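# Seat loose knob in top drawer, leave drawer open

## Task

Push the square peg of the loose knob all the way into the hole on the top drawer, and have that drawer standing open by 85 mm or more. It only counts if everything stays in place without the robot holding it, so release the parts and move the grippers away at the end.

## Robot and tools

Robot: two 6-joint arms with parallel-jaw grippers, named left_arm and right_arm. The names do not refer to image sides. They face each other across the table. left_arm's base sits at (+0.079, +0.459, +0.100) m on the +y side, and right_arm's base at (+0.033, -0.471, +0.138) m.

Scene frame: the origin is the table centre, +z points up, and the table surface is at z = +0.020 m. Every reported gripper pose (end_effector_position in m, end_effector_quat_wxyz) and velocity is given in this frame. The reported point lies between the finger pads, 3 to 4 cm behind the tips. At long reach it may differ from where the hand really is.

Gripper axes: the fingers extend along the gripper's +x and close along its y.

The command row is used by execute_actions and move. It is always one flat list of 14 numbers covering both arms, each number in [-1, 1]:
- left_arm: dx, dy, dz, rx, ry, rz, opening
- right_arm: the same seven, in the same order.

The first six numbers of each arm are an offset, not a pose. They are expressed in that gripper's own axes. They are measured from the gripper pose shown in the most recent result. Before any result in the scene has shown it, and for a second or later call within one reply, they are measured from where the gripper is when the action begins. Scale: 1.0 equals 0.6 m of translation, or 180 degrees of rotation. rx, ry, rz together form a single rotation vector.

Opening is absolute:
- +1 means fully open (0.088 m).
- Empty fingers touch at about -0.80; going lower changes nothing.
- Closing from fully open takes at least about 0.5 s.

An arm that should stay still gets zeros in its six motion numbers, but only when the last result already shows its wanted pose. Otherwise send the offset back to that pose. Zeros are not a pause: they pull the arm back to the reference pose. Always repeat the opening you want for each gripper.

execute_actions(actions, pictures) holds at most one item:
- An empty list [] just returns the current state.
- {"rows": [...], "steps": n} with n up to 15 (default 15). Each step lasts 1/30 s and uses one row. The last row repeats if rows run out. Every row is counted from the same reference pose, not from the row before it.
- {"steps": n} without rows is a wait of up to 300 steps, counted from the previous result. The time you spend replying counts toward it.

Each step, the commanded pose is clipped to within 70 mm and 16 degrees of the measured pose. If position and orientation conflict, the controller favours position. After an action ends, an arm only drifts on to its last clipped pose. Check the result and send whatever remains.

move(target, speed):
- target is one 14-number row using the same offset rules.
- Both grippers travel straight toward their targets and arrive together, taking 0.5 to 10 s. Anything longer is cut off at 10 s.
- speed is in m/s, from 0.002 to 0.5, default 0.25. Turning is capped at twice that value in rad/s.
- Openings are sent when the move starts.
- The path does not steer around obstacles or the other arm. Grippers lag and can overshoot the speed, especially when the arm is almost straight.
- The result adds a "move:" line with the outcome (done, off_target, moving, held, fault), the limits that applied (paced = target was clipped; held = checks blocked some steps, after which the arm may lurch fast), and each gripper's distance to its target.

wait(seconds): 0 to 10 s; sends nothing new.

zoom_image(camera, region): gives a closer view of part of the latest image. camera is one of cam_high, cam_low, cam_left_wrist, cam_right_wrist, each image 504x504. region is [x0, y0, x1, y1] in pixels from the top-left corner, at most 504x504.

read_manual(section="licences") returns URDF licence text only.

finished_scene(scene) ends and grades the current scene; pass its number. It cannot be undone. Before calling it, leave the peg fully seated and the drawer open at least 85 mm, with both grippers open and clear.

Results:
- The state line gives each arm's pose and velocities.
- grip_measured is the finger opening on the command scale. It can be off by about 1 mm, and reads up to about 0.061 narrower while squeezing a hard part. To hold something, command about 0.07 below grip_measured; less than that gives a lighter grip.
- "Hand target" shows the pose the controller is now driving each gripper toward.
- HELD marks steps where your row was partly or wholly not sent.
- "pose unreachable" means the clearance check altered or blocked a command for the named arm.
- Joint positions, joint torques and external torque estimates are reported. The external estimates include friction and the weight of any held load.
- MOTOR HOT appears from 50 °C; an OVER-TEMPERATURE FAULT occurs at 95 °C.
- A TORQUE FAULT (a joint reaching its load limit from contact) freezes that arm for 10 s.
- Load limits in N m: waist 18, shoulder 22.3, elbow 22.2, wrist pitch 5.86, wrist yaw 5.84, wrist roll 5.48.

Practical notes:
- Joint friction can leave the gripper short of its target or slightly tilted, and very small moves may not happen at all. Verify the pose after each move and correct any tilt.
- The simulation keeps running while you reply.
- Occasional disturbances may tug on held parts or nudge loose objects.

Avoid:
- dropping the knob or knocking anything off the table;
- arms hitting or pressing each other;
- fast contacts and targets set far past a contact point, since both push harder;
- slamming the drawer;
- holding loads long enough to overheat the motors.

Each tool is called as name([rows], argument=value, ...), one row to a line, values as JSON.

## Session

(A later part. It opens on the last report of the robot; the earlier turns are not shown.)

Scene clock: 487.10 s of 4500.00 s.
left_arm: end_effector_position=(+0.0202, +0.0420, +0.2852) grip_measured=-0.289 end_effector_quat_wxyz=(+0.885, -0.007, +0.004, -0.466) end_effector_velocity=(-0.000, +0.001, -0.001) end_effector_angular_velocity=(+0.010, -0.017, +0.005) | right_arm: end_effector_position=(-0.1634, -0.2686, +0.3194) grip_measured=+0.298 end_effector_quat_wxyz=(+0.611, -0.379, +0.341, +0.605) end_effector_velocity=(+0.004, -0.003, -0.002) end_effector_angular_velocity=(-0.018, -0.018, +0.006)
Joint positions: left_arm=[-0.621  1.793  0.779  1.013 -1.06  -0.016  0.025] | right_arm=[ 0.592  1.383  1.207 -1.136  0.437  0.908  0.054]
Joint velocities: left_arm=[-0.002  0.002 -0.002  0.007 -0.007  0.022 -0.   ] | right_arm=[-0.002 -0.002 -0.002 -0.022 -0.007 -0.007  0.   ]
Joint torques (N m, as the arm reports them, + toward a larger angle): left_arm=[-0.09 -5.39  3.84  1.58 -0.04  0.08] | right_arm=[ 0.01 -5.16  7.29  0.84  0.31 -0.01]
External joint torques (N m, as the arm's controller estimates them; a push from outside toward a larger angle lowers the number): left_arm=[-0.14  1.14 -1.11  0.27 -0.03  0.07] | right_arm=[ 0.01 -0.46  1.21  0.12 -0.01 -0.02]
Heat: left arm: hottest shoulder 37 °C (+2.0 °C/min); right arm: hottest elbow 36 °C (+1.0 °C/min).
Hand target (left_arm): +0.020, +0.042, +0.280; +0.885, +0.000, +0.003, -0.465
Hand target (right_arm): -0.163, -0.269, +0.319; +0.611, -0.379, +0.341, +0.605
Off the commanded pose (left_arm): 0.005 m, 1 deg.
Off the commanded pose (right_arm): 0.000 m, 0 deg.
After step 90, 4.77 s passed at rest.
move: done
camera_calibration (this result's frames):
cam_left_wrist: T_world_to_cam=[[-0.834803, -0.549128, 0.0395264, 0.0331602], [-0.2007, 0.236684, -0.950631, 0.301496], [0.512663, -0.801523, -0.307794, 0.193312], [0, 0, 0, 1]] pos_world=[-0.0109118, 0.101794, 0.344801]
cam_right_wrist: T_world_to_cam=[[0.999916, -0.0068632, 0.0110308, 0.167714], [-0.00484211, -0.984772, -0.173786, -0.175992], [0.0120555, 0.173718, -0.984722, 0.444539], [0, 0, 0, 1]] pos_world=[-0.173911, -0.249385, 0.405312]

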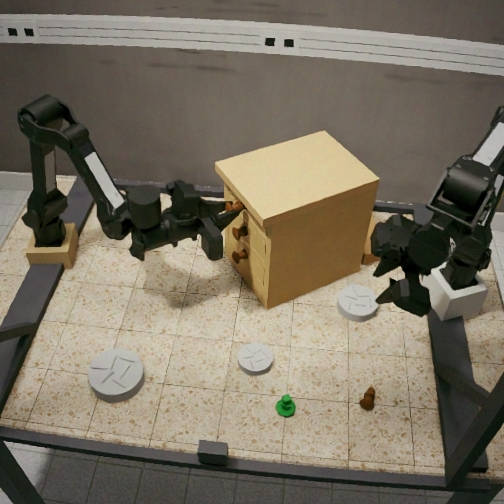

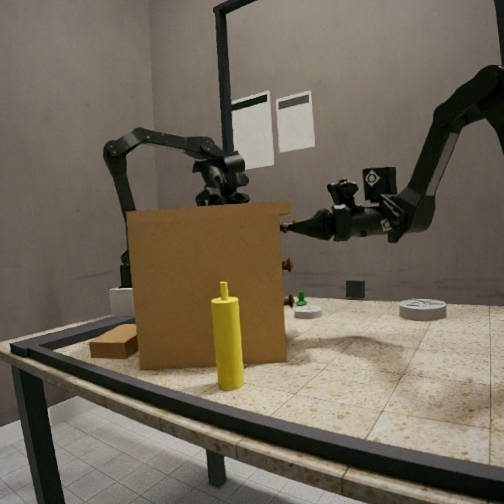

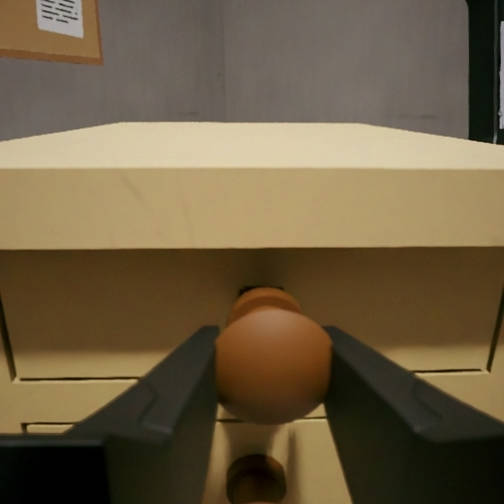

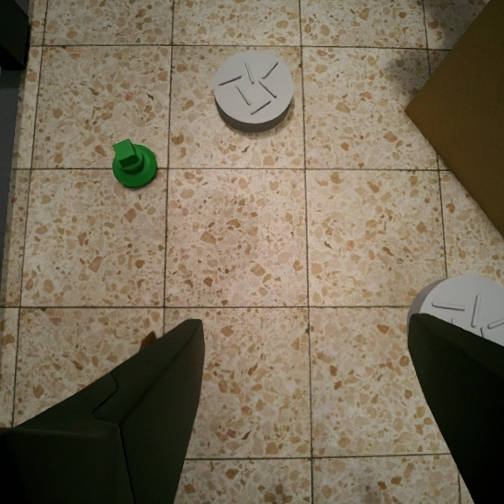

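move(target=[0,0,-0.001,0,0.002,0,-0.36,0,0,0,0,0,0,0.3], speed=0.015)

zoom_image(camera="cam_left_wrist", region=[190,220,340,340])

Scene clock: 494.07 s of 4500.00 s.
left_arm: end_effector_position=(+0.0201, +0.0420, +0.2829) grip_measured=-0.289 end_effector_quat_wxyz=(+0.885, -0.002, +0.006, -0.466) end_effector_velocity=(-0.000, +0.001, -0.001) end_effector_angular_velocity=(+0.011, -0.002, +0.005) | right_arm: end_effector_position=(-0.1634, -0.2686, +0.3194) grip_measured=+0.298 end_effector_quat_wxyz=(+0.611, -0.379, +0.341, +0.605) end_effector_velocity=(+0.001, +0.001, +0.002) end_effector_angular_velocity=(+0.011, -0.011, +0.028)
Joint positions: left_arm=[-0.621  1.793  0.779  0.998 -1.06  -0.024  0.025] | right_arm=[ 0.592  1.383  1.207 -1.136  0.437  0.908  0.054]
Joint velocities: left_arm=[-0.002 -0.002  0.002 -0.022 -0.007 -0.007  0.   ] | right_arm=[-0.002 -0.007 -0.002  0.007  0.007 -0.037 -0.   ]
Joint torques (N m, as the arm reports them, + toward a larger angle): left_arm=[-0.16 -7.14  4.67  1.22 -0.05 -0.1 ] | right_arm=[ 0.02 -5.16  7.27  0.85  0.3   0.  ]
External joint torques (N m, as the arm's controller estimates them; a push from outside toward a larger angle lowers the number): left_arm=[-0.16 -0.52 -0.38 -0.11 -0.04 -0.11] | right_arm=[ 0.03 -0.42  1.14  0.11 -0.03 -0.01]
Heat: left arm: hottest shoulder 37 °C (+2.0 °C/min); right arm: hottest elbow 36 °C (+1.0 °C/min).
Hand target (left_arm): +0.020, +0.042, +0.285; +0.885, -0.005, +0.006, -0.466
Hand target (right_arm): -0.163, -0.269, +0.319; +0.611, -0.379, +0.341, +0.605
Off the commanded pose (left_arm): 0.002 m, 0 deg.
Off the commanded pose (right_arm): 0.000 m, 0 deg.
After step 90, 3.27 s passed at rest.
move: done
camera_calibration (this result's frames):
cam_left_wrist: T_world_to_cam=[[-0.834796, -0.549504, 0.0340561, 0.0348031], [-0.200418, 0.245693, -0.948403, 0.298295], [0.512784, -0.798549, -0.315234, 0.194575], [0, 0, 0, 1]] pos_world=[-0.0109377, 0.101213, 0.343055]
cam_right_wrist: T_world_to_cam=[[0.999916, -0.0068632, 0.0110308, 0.167714], [-0.00484211, -0.984772, -0.173786, -0.175992], [0.0120555, 0.173718, -0.984722, 0.444539], [0, 0, 0, 1]] pos_world=[-0.173911, -0.249385, 0.405312]

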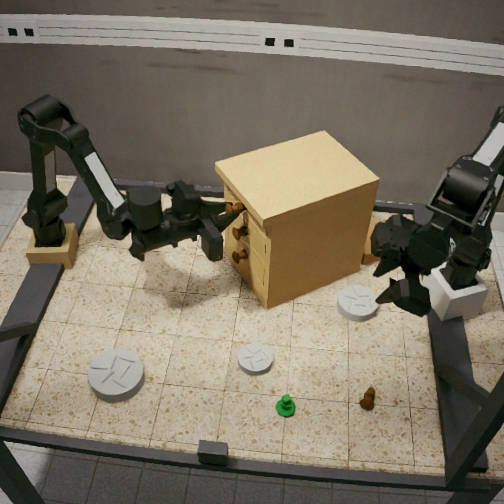

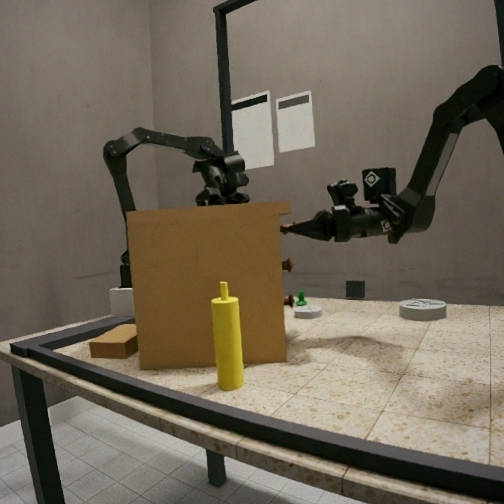

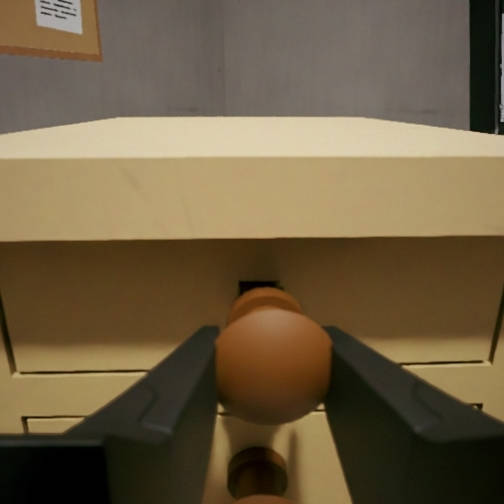

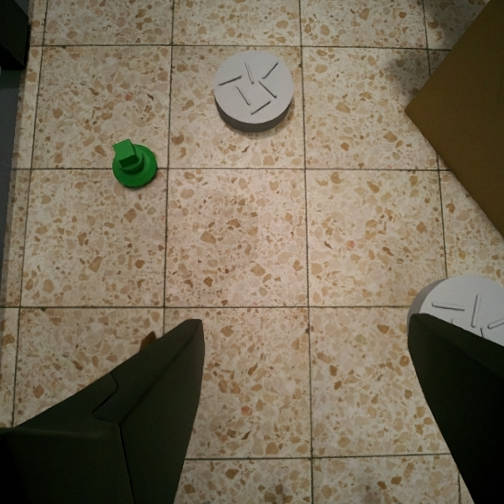

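Region (190, 220, 340, 340) of cam_left_wrist's 504x504 image, scaled by 3.360, with more detail than that image has; it fills the top 403 rows of this view, and the rest is white.

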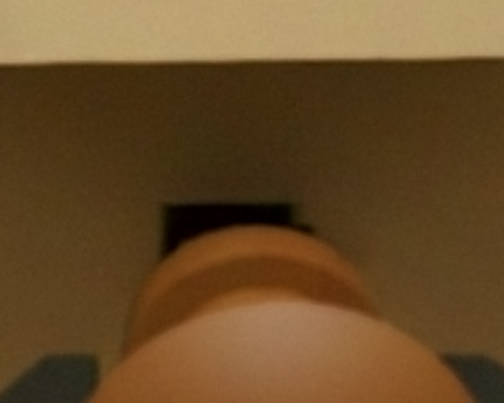

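move(target=[0.006,0,0,0,0,0,-0.36,0,0,0,0,0,0,0.3], speed=0.015)

zoom_image(camera="cam_left_wrist", region=[190,220,340,340])

zoom_image(camera="cam_low", region=[260,190,360,280])

Scene clock: 498.57 s of 4500.00 s.
left_arm: end_effector_position=(+0.0217, +0.0413, +0.2827) grip_measured=-0.289 end_effector_quat_wxyz=(+0.885, -0.002, +0.006, -0.465) end_effector_velocity=(-0.001, -0.001, -0.003) end_effector_angular_velocity=(+0.015, -0.011, -0.020) | right_arm: end_effector_position=(-0.1634, -0.2686, +0.3194) grip_measured=+0.298 end_effector_quat_wxyz=(+0.611, -0.379, +0.341, +0.605) end_effector_velocity=(+0.003, -0.004, -0.002) end_effector_angular_velocity=(-0.018, -0.018, +0.011)
Joint positions: left_arm=[-0.616  1.793  0.779  0.997 -1.055 -0.024  0.025] | right_arm=[ 0.592  1.383  1.207 -1.136  0.437  0.908  0.054]
Joint velocities: left_arm=[ 0.002 -0.002 -0.007 -0.007  0.022  0.007 -0.   ] | right_arm=[ 0.002 -0.002 -0.002 -0.022 -0.007 -0.007  0.   ]
Joint torques (N m, as the arm reports them, + toward a larger angle): left_arm=[ 0.31 -6.15  5.42  1.26  0.15  0.05] | right_arm=[ 0.   -5.18  7.29  0.85  0.3   0.  ]
External joint torques (N m, as the arm's controller estimates them; a push from outside toward a larger angle lowers the number): left_arm=[ 0.29  0.38  0.44 -0.05  0.15  0.03] | right_arm=[-0.01 -0.5   1.22  0.12 -0.03 -0.01]
Heat: left arm: hottest shoulder 37 °C (+1.0 °C/min); right arm: hottest elbow 36 °C (+1.0 °C/min).
Hand target (left_arm): +0.022, +0.039, +0.283; +0.885, -0.003, +0.006, -0.466
Hand target (right_arm): -0.163, -0.269, +0.319; +0.611, -0.379, +0.341, +0.605
Off the commanded pose (left_arm): 0.002 m, 0 deg.
Off the commanded pose (right_arm): 0.000 m, 0 deg.
After step 90, 0.80 s passed at rest.
move: done
camera_calibration (this result's frames):
cam_left_wrist: T_world_to_cam=[[-0.834361, -0.550156, 0.0341968, 0.0357241], [-0.200944, 0.245807, -0.948262, 0.29862], [0.513286, -0.798064, -0.315643, 0.193313], [0, 0, 0, 1]] pos_world=[-0.00941247, 0.100527, 0.342966]
cam_right_wrist: T_world_to_cam=[[0.999916, -0.0068632, 0.0110308, 0.167714], [-0.00484211, -0.984772, -0.173786, -0.175992], [0.0120555, 0.173718, -0.984722, 0.444539], [0, 0, 0, 1]] pos_world=[-0.173911, -0.249385, 0.405312]

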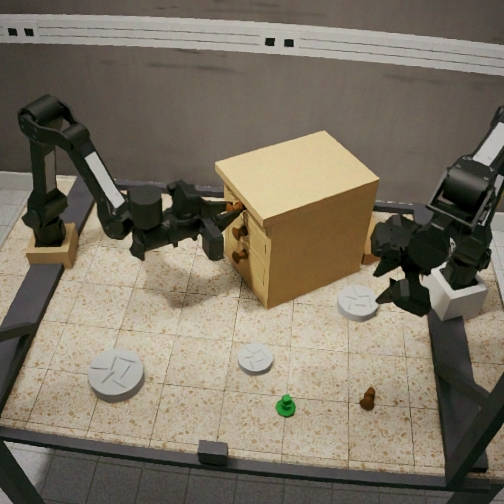

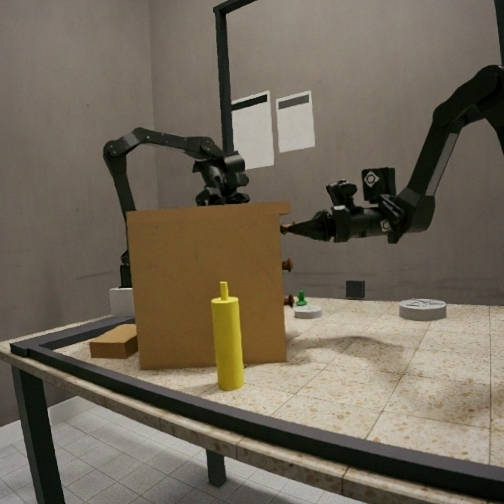

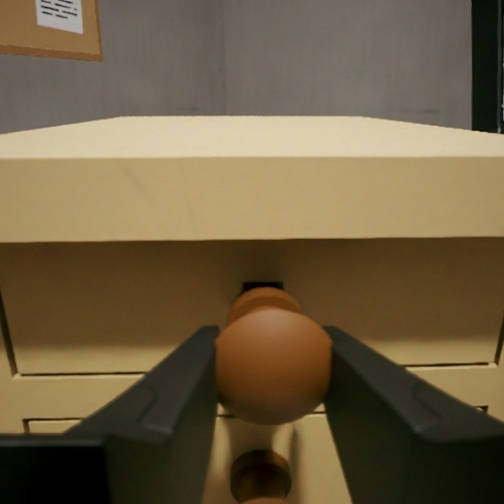

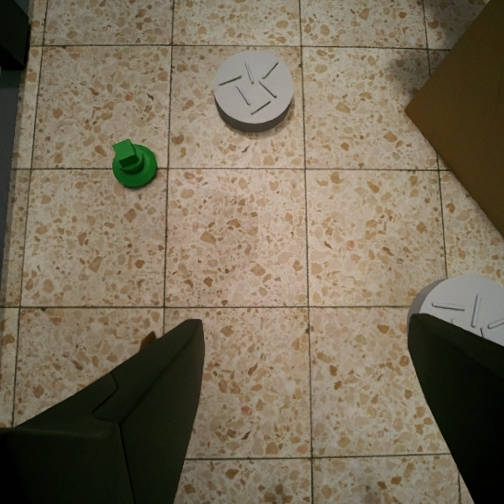

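Region (190, 220, 340, 340) of cam_left_wrist's 504x504 image, scaled by 3.360, with more detail than that image has; it fills the top 403 rows of this view, and the rest is white.

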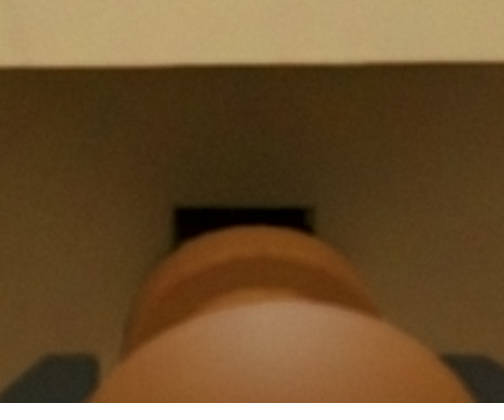

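Region (260, 190, 360, 280) of cam_low's 504x504 image, scaled by 5.040, with more detail than that image has; it fills the top 454 rows of this view, and the rest is white.

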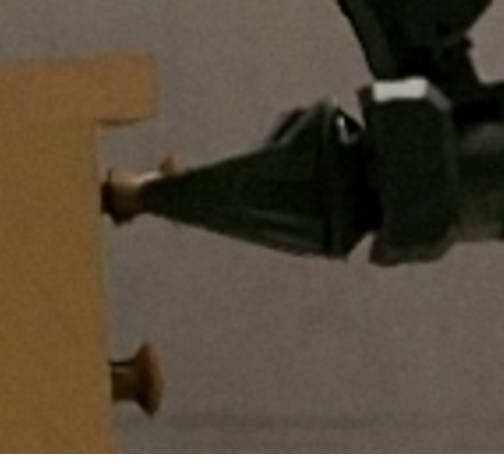

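move(target=[0,0.001,0.0005,0,-0.001,0,-0.36,0,0,0,0,0,0,0.3], speed=0.015)

zoom_image(camera="cam_left_wrist", region=[190,220,340,340])

Scene clock: 504.40 s of 4500.00 s.
left_arm: end_effector_position=(+0.0218, +0.0412, +0.2834) grip_measured=-0.289 end_effector_quat_wxyz=(+0.885, -0.004, +0.005, -0.465) end_effector_velocity=(+0.002, +0.003, +0.001) end_effector_angular_velocity=(-0.011, +0.009, +0.020) | right_arm: end_effector_position=(-0.1634, -0.2686, +0.3194) grip_measured=+0.298 end_effector_quat_wxyz=(+0.611, -0.379, +0.341, +0.605) end_effector_velocity=(+0.004, -0.000, -0.002) end_effector_angular_velocity=(-0.001, -0.025, +0.015)
Joint positions: left_arm=[-0.616  1.793  0.779  1.002 -1.055 -0.022  0.025] | right_arm=[ 0.592  1.383  1.207 -1.136  0.437  0.908  0.054]
Joint velocities: left_arm=[-0.002 -0.002 -0.002  0.007 -0.022 -0.007 -0.   ] | right_arm=[-0.002 -0.002 -0.007 -0.007  0.007 -0.022 -0.   ]
Joint torques (N m, as the arm reports them, + toward a larger angle): left_arm=[ 0.03 -6.69  4.24  1.54 -0.05  0.13] | right_arm=[ 0.03 -5.15  7.25  0.84  0.31  0.  ]
External joint torques (N m, as the arm's controller estimates them; a push from outside toward a larger angle lowers the number): left_arm=[ 0.02 -0.1  -0.77  0.21 -0.04  0.12] | right_arm=[ 0.01 -0.47  1.19  0.12 -0.02 -0.01]
Heat: left arm: hottest shoulder 37 °C (+1.0 °C/min); right arm: hottest elbow 36 °C (+0.0 °C/min).
Hand target (left_arm): +0.022, +0.042, +0.283; +0.885, -0.003, +0.005, -0.465
Hand target (right_arm): -0.163, -0.269, +0.319; +0.611, -0.379, +0.341, +0.605
Off the commanded pose (left_arm): 0.001 m, 0 deg.
Off the commanded pose (right_arm): 0.000 m, 0 deg.
After step 90, 2.13 s passed at rest.
move: done
camera_calibration (this result's frames):
cam_left_wrist: T_world_to_cam=[[-0.834378, -0.55005, 0.0354656, 0.0353938], [-0.200755, 0.243344, -0.948937, 0.299561], [0.513332, -0.798892, -0.313466, 0.192829], [0, 0, 0, 1]] pos_world=[-0.00931513, 0.100622, 0.343454]
cam_right_wrist: T_world_to_cam=[[0.999916, -0.0068632, 0.0110308, 0.167714], [-0.00484211, -0.984772, -0.173786, -0.175992], [0.0120555, 0.173718, -0.984722, 0.444539], [0, 0, 0, 1]] pos_world=[-0.173911, -0.249385, 0.405312]

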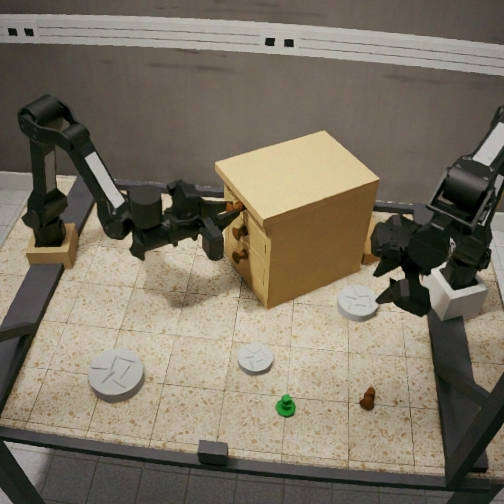

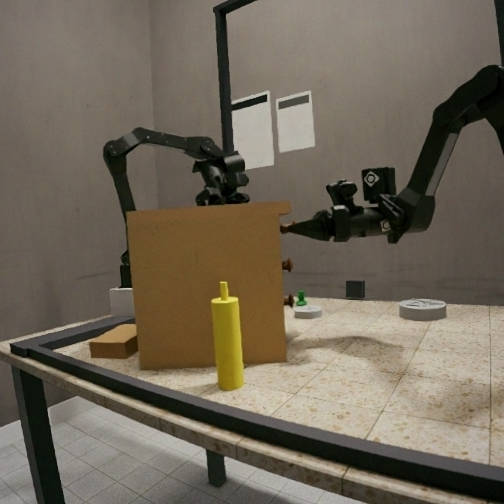

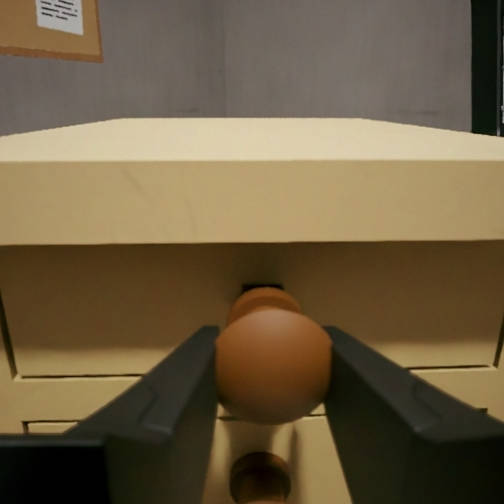

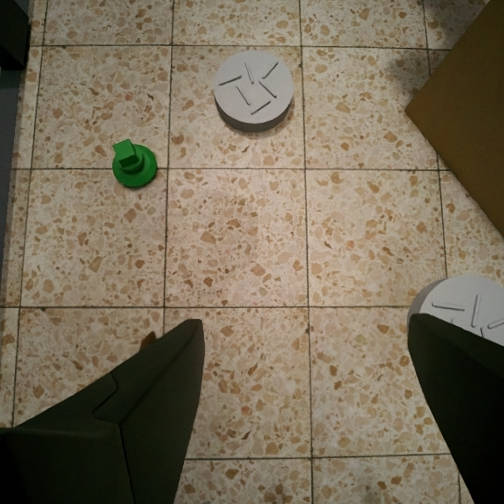

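Region (190, 220, 340, 340) of cam_left_wrist's 504x504 image, scaled by 3.360, with more detail than that image has; it fills the top 403 rows of this view, and the rest is white.

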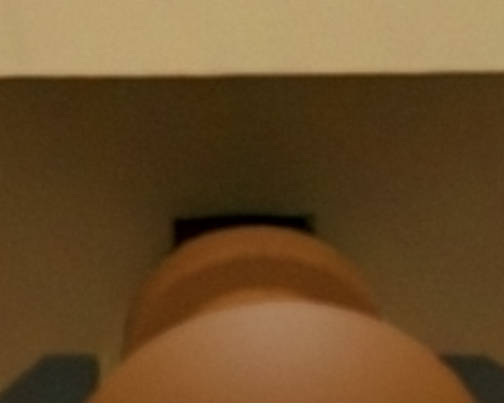

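move(target=[0.006,-0.001,0,0,0,0,-0.36,0,0,0,0,0,0,0.3], speed=0.015)

zoom_image(camera="cam_left_wrist", region=[190,220,340,340])

zoom_image(camera="cam_low", region=[260,190,360,280])

Scene clock: 508.00 s of 4500.00 s.
left_arm: end_effector_position=(+0.0229, +0.0407, +0.2834) grip_measured=-0.289 end_effector_quat_wxyz=(+0.885, -0.003, +0.005, -0.465) end_effector_velocity=(-0.002, -0.000, -0.001) end_effector_angular_velocity=(+0.002, -0.005, -0.010) | right_arm: end_effector_position=(-0.1634, -0.2686, +0.3194) grip_measured=+0.298 end_effector_quat_wxyz=(+0.611, -0.379, +0.341, +0.605) end_effector_velocity=(+0.003, +0.000, -0.001) end_effector_angular_velocity=(-0.001, -0.018, +0.002)
Joint positions: left_arm=[-0.612  1.793  0.779  1.002 -1.051 -0.021  0.025] | right_arm=[ 0.592  1.383  1.207 -1.136  0.437  0.908  0.054]
Joint velocities: left_arm=[-0.002  0.002 -0.002  0.007  0.007  0.007  0.   ] | right_arm=[-0.002  0.002 -0.002 -0.007  0.007 -0.007 -0.   ]
Joint torques (N m, as the arm reports them, + toward a larger angle): left_arm=[ 0.43 -6.02  5.46  1.23  0.16  0.03] | right_arm=[ 0.01 -5.15  7.26  0.84  0.3  -0.01]
External joint torques (N m, as the arm's controller estimates them; a push from outside toward a larger angle lowers the number): left_arm=[ 0.43  0.6   0.44 -0.11  0.17  0.02] | right_arm=[-0.02 -0.46  1.15  0.1  -0.01 -0.02]
Heat: left arm: hottest shoulder 37 °C (+1.0 °C/min); right arm: hottest elbow 36 °C (+0.0 °C/min).
Hand target (left_arm): +0.023, +0.038, +0.283; +0.885, -0.004, +0.005, -0.465
Hand target (right_arm): -0.163, -0.269, +0.319; +0.611, -0.379, +0.341, +0.605
Off the commanded pose (left_arm): 0.003 m, 0 deg.
Off the commanded pose (right_arm): 0.000 m, 0 deg.
move: done
camera_calibration (this result's frames):
cam_left_wrist: T_world_to_cam=[[-0.834389, -0.550057, 0.0351083, 0.0361332], [-0.200496, 0.243569, -0.948934, 0.299896], [0.513416, -0.798819, -0.313516, 0.191828], [0, 0, 0, 1]] pos_world=[-0.00821025, 0.100066, 0.343454]
cam_right_wrist: T_world_to_cam=[[0.999916, -0.0068632, 0.0110308, 0.167714], [-0.00484211, -0.984772, -0.173786, -0.175992], [0.0120555, 0.173718, -0.984722, 0.444539], [0, 0, 0, 1]] pos_world=[-0.173911, -0.249385, 0.405312]

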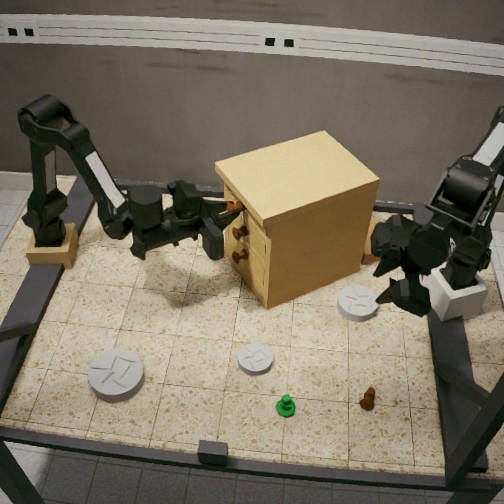

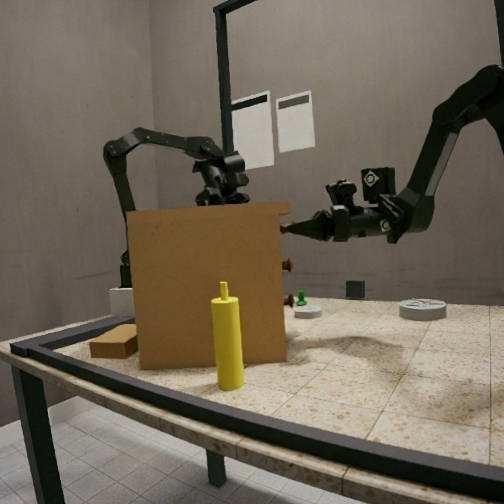

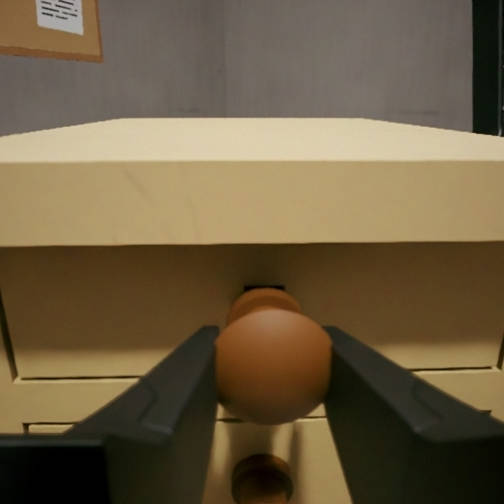

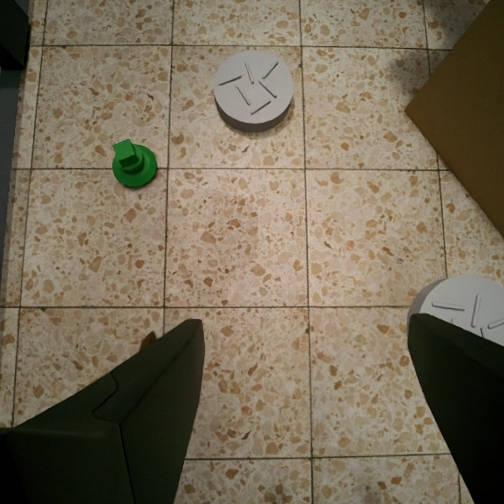

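Region (190, 220, 340, 340) of cam_left_wrist's 504x504 image, scaled by 3.360, with more detail than that image has; it fills the top 403 rows of this view, and the rest is white.

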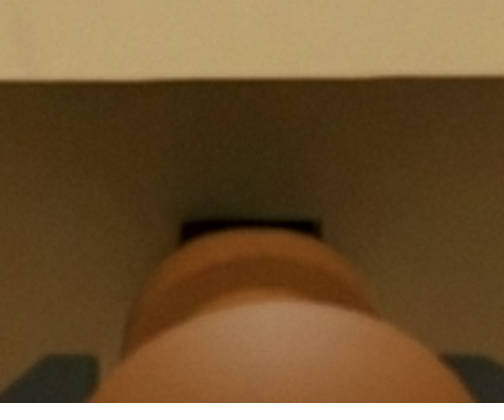

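Region (260, 190, 360, 280) of cam_low's 504x504 image, scaled by 5.040, with more detail than that image has; it fills the top 454 rows of this view, and the rest is white.

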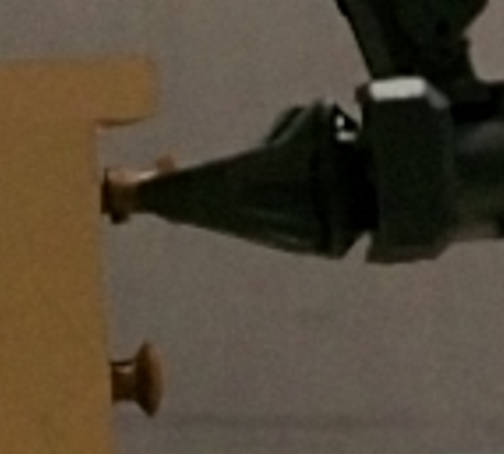

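move(target=[0.011,-0.007,0,0,0,0,-0.36,0,0,0,0,0,0,0.3], speed=0.015)

zoom_image(camera="cam_left_wrist", region=[190,220,340,340])

zoom_image(camera="cam_low", region=[260,190,360,280])

Scene clock: 513.27 s of 4500.00 s.
left_arm: end_effector_position=(+0.0240, +0.0374, +0.2835) grip_measured=-0.289 end_effector_quat_wxyz=(+0.886, -0.003, +0.005, -0.463) end_effector_velocity=(+0.001, +0.001, -0.001) end_effector_angular_velocity=(-0.006, +0.015, +0.020) | right_arm: end_effector_position=(-0.1634, -0.2686, +0.3194) grip_measured=+0.298 end_effector_quat_wxyz=(+0.611, -0.379, +0.341, +0.605) end_effector_velocity=(+0.001, -0.001, +0.001) end_effector_angular_velocity=(-0.008, -0.002, +0.006)
Joint positions: left_arm=[-0.606  1.802  0.793  0.997 -1.049 -0.021  0.025] | right_arm=[ 0.592  1.383  1.207 -1.136  0.437  0.908  0.054]
Joint velocities: left_arm=[-0.002  0.002  0.002 -0.007 -0.022 -0.022 -0.   ] | right_arm=[-0.002 -0.002  0.002 -0.007 -0.007 -0.007 -0.   ]
Joint torques (N m, as the arm reports them, + toward a larger angle): left_arm=[ 0.21 -5.61  6.09  1.16  0.28  0.02] | right_arm=[ 0.03 -5.12  7.27  0.85  0.3   0.  ]
External joint torques (N m, as the arm's controller estimates them; a push from outside toward a larger angle lowers the number): left_arm=[ 0.24  1.02  1.09 -0.16  0.28  0.01] | right_arm=[ 0.03 -0.39  1.13  0.09 -0.02 -0.01]
Heat: left arm: hottest shoulder 37 °C (+1.0 °C/min); right arm: hottest elbow 36 °C (+0.0 °C/min).
Hand target (left_arm): +0.023, +0.033, +0.283; +0.885, -0.003, +0.005, -0.465
Hand target (right_arm): -0.163, -0.269, +0.319; +0.611, -0.379, +0.341, +0.605
Off the commanded pose (left_arm): 0.005 m, 0 deg.
Off the commanded pose (right_arm): 0.000 m, 0 deg.
After step 90, 1.53 s passed at rest.
move: done
camera_calibration (this result's frames):
cam_left_wrist: T_world_to_cam=[[-0.832078, -0.553566, 0.0347961, 0.0353748], [-0.201386, 0.243064, -0.948875, 0.301105], [0.516807, -0.796546, -0.313729, 0.188528], [0, 0, 0, 1]] pos_world=[-0.00735954, 0.0965656, 0.343627]
cam_right_wrist: T_world_to_cam=[[0.999916, -0.0068632, 0.0110308, 0.167714], [-0.00484211, -0.984772, -0.173786, -0.175992], [0.0120555, 0.173718, -0.984722, 0.444539], [0, 0, 0, 1]] pos_world=[-0.173911, -0.249385, 0.405312]

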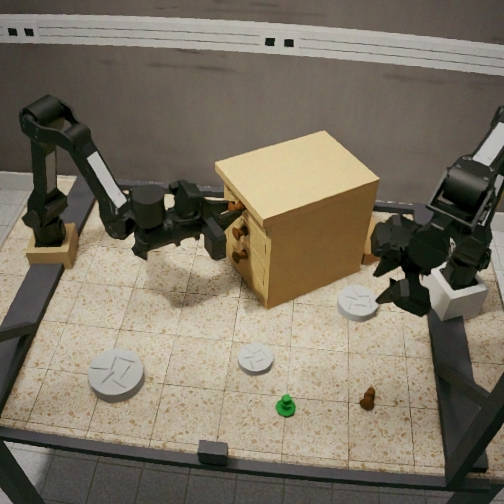

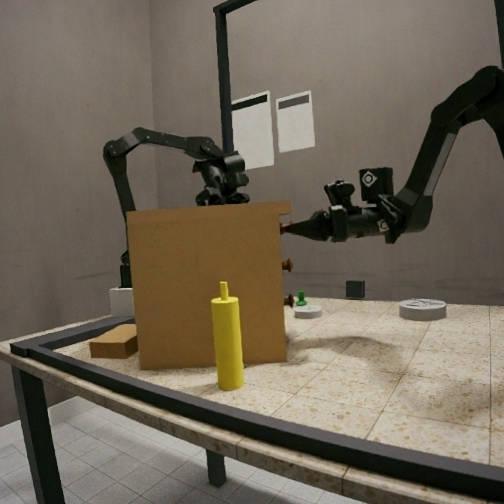

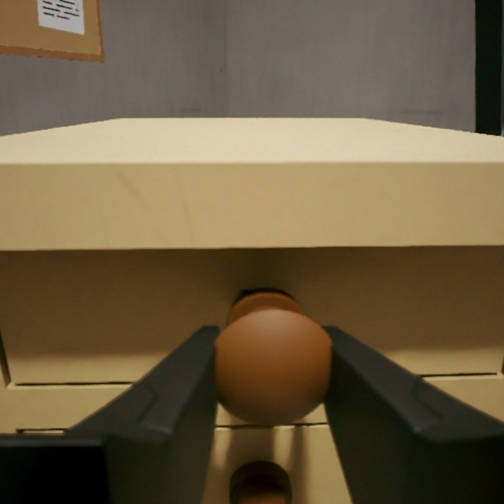

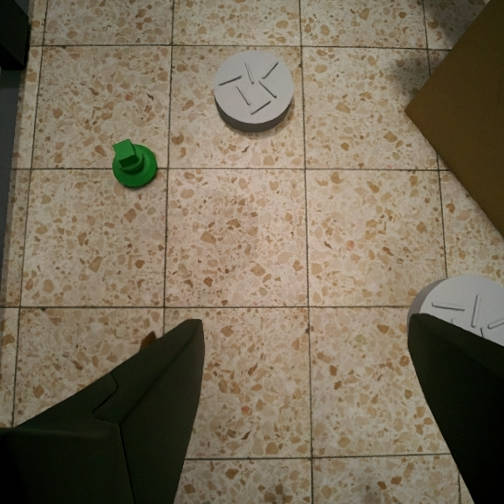

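Region (190, 220, 340, 340) of cam_left_wrist's 504x504 image, scaled by 3.360, with more detail than that image has; it fills the top 403 rows of this view, and the rest is white.

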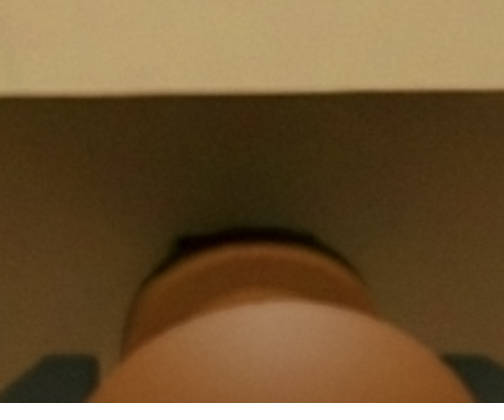

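Region (260, 190, 360, 280) of cam_low's 504x504 image, scaled by 5.040, with more detail than that image has; it fills the top 454 rows of this view, and the rest is white.

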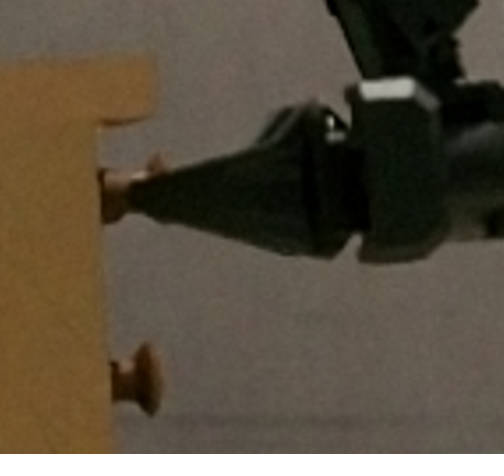

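It's entering: 3 mm beyond the previous contact. Continue.

move(target=[0.013,-0.005,0,0,0,0,-0.36,0,0,0,0,0,0,0.3], speed=0.015)

zoom_image(camera="cam_low", region=[260,190,360,280])

Scene clock: 515.87 s of 4500.00 s.
left_arm: end_effector_position=(+0.0258, +0.0343, +0.2836) grip_measured=-0.289 end_effector_quat_wxyz=(+0.887, -0.003, +0.005, -0.462) end_effector_velocity=(+0.003, +0.001, -0.001) end_effector_angular_velocity=(+0.002, +0.003, +0.024) | right_arm: end_effector_position=(-0.1634, -0.2686, +0.3194) grip_measured=+0.298 end_effector_quat_wxyz=(+0.611, -0.379, +0.341, +0.605) end_effector_velocity=(+0.002, -0.006, -0.005) end_effector_angular_velocity=(-0.035, -0.012, +0.002)
Joint positions: left_arm=[-0.598  1.81   0.803  0.993 -1.044 -0.021  0.025] | right_arm=[ 0.592  1.383  1.207 -1.136  0.437  0.908  0.054]
Joint velocities: left_arm=[ 0.002  0.002  0.002 -0.007 -0.022 -0.007  0.   ] | right_arm=[ 0.002  0.002 -0.007 -0.022 -0.022  0.007 -0.   ]
Joint torques (N m, as the arm reports them, + toward a larger angle): left_arm=[ 0.43 -5.55  6.22  1.17  0.35  0.04] | right_arm=[ 0.04 -5.17  7.31  0.85  0.3  -0.01]
External joint torques (N m, as the arm's controller estimates them; a push from outside toward a larger angle lowers the number): left_arm=[ 0.43  1.25  1.13 -0.18  0.36  0.04] | right_arm=[ 0.01 -0.54  1.27  0.12 -0.01 -0.01]
Heat: left arm: hottest shoulder 37 °C (+1.0 °C/min); right arm: hottest elbow 36 °C (+0.0 °C/min).
Hand target (left_arm): +0.026, +0.029, +0.284; +0.886, -0.003, +0.005, -0.463
Hand target (right_arm): -0.163, -0.269, +0.319; +0.611, -0.379, +0.341, +0.605
Off the commanded pose (left_arm): 0.005 m, 0 deg.
Off the commanded pose (right_arm): 0.000 m, 0 deg.
move: done
camera_calibration (this result's frames):
cam_left_wrist: T_world_to_cam=[[-0.830394, -0.556128, 0.0341772, 0.0353246], [-0.201876, 0.24313, -0.948754, 0.302238], [0.519319, -0.794739, -0.314163, 0.185187], [0, 0, 0, 1]] pos_world=[-0.00582279, 0.093337, 0.343721]
cam_right_wrist: T_world_to_cam=[[0.999916, -0.0068632, 0.0110308, 0.167714], [-0.00484211, -0.984772, -0.173786, -0.175992], [0.0120555, 0.173718, -0.984722, 0.444539], [0, 0, 0, 1]] pos_world=[-0.173911, -0.249385, 0.405312]

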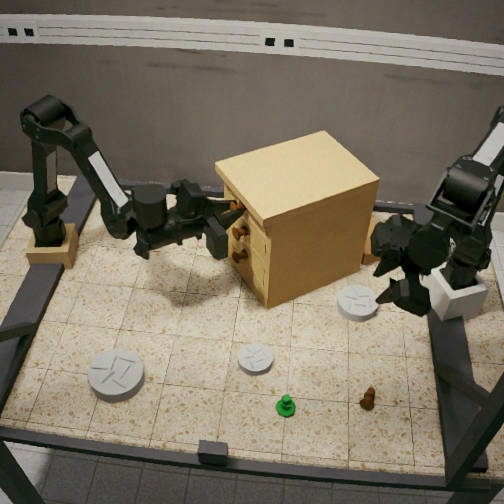

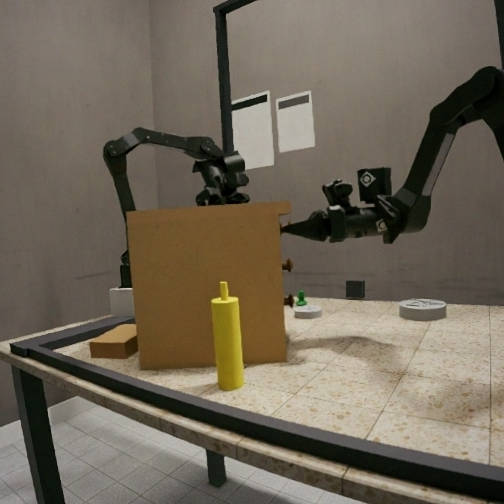

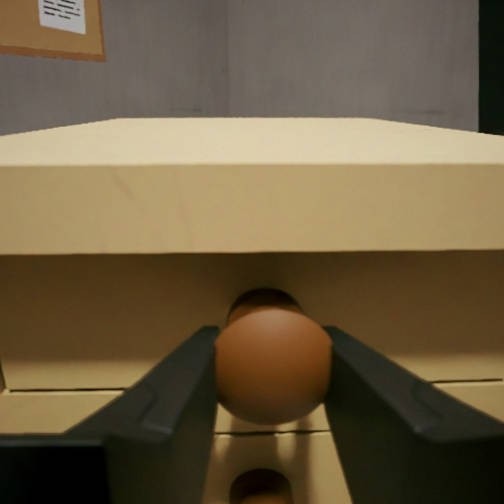

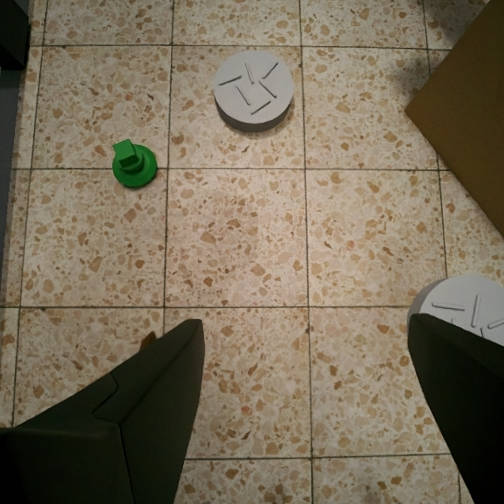

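Region (260, 190, 360, 280) of cam_low's 504x504 image, scaled by 5.040, with more detail than that image has; it fills the top 454 rows of this view, and the rest is white.

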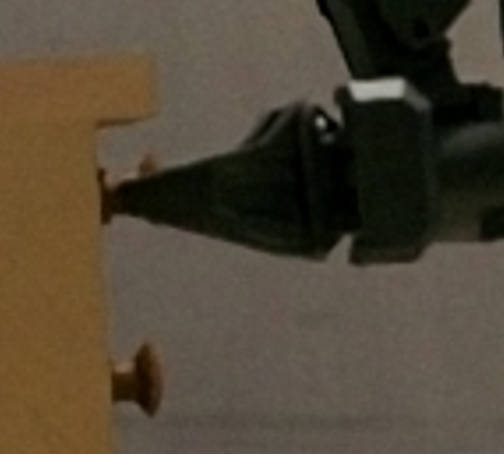

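move(target=[0.013,-0.003,0,0,0,-0.002,-0.36,0,0,0,0,0,0,0.3], speed=0.015)

zoom_image(camera="cam_low", region=[260,190,360,280])

zoom_image(camera="cam_left_wrist", region=[190,220,340,340])

Scene clock: 519.97 s of 4500.00 s.
left_arm: end_effector_position=(+0.0275, +0.0323, +0.2836) grip_measured=-0.289 end_effector_quat_wxyz=(+0.886, -0.003, +0.005, -0.464) end_effector_velocity=(+0.000, -0.001, +0.001) end_effector_angular_velocity=(-0.010, +0.017, -0.005) | right_arm: end_effector_position=(-0.1634, -0.2686, +0.3194) grip_measured=+0.298 end_effector_quat_wxyz=(+0.611, -0.379, +0.341, +0.605) end_effector_velocity=(+0.000, -0.003, -0.002) end_effector_angular_velocity=(-0.022, +0.002, +0.010)
Joint positions: left_arm=[-0.589  1.811  0.805  0.992 -1.03  -0.021  0.025] | right_arm=[ 0.592  1.383  1.207 -1.136  0.437  0.908  0.054]
Joint velocities: left_arm=[ 0.002 -0.002  0.002 -0.007  0.007 -0.022 -0.   ] | right_arm=[-0.002 -0.002 -0.002 -0.007 -0.022 -0.007  0.   ]
Joint torques (N m, as the arm reports them, + toward a larger angle): left_arm=[ 0.69 -5.58  6.22  1.17  0.4   0.08] | right_arm=[-0.03 -5.16  7.26  0.85  0.29  0.  ]
External joint torques (N m, as the arm's controller estimates them; a push from outside toward a larger angle lowers the number): left_arm=[ 0.68  1.2   1.16 -0.18  0.41  0.07] | right_arm=[-0.05 -0.49  1.19  0.11 -0.02 -0.01]
Heat: left arm: hottest shoulder 37 °C (+1.0 °C/min); right arm: hottest elbow 36 °C (+0.0 °C/min).
Hand target (left_arm): +0.029, +0.027, +0.284; +0.885, -0.003, +0.005, -0.465
Hand target (right_arm): -0.163, -0.269, +0.319; +0.611, -0.379, +0.341, +0.605
Off the commanded pose (left_arm): 0.006 m, 0 deg.
Off the commanded pose (right_arm): 0.000 m, 0 deg.
After step 90, 0.37 s passed at rest.
move: done
camera_calibration (this result's frames):
cam_left_wrist: T_world_to_cam=[[-0.833351, -0.5517, 0.0339507, 0.0356211], [-0.200584, 0.244607, -0.948648, 0.302944], [0.515065, -0.797367, -0.314506, 0.183005], [0, 0, 0, 1]] pos_world=[-0.00380906, 0.0914724, 0.343734]
cam_right_wrist: T_world_to_cam=[[0.999916, -0.0068632, 0.0110308, 0.167714], [-0.00484211, -0.984772, -0.173786, -0.175992], [0.0120555, 0.173718, -0.984722, 0.444539], [0, 0, 0, 1]] pos_world=[-0.173911, -0.249385, 0.405312]

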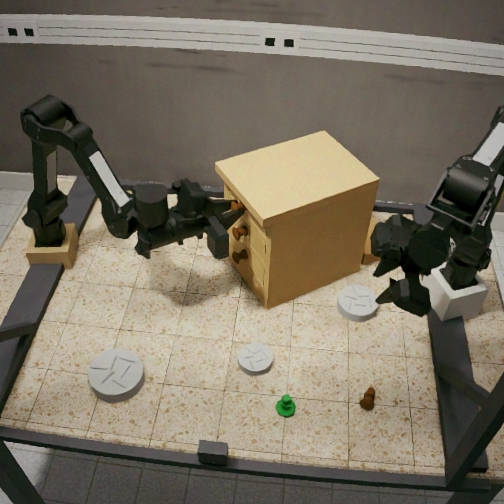

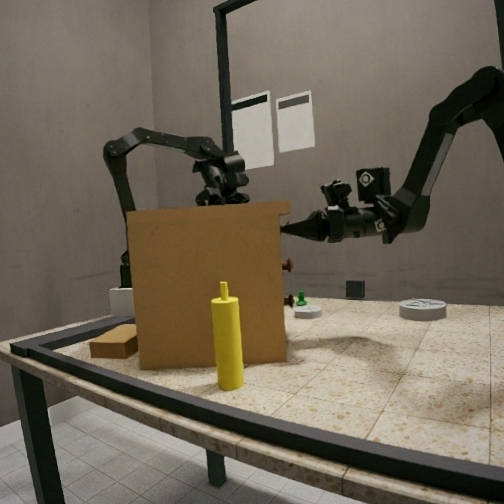

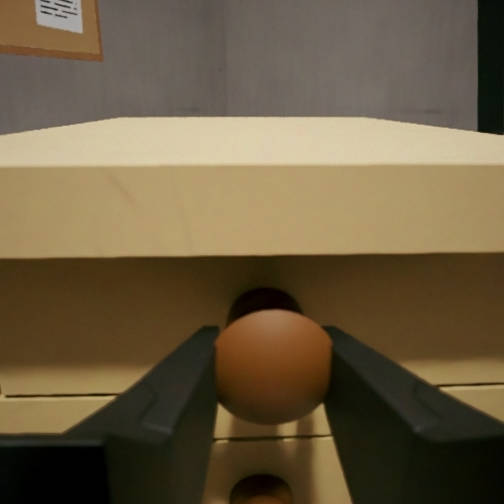

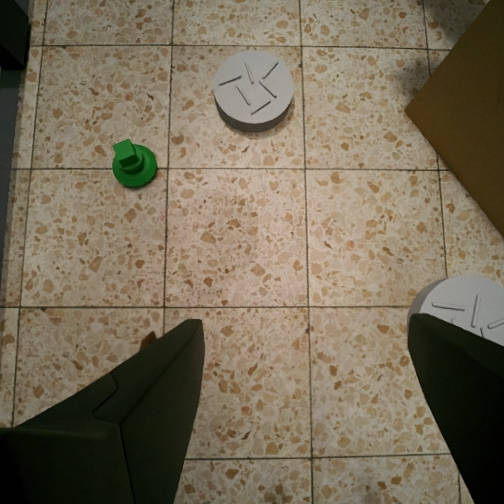

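Region (260, 190, 360, 280) of cam_low's 504x504 image, scaled by 5.040, with more detail than that image has; it fills the top 454 rows of this view, and the rest is white.

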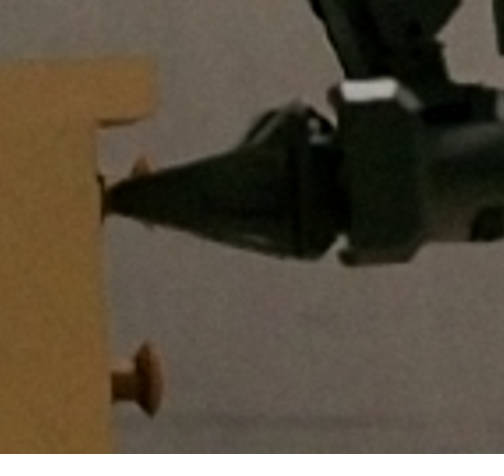

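Region (190, 220, 340, 340) of cam_left_wrist's 504x504 image, scaled by 3.360, with more detail than that image has; it fills the top 403 rows of this view, and the rest is white.

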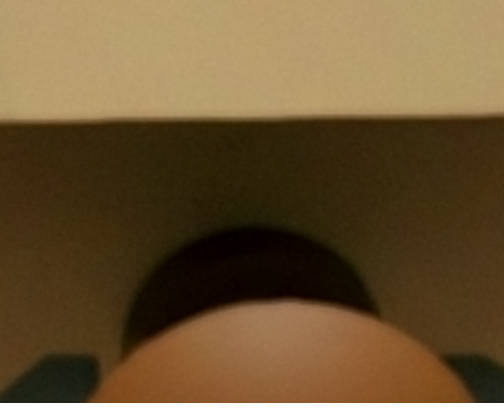

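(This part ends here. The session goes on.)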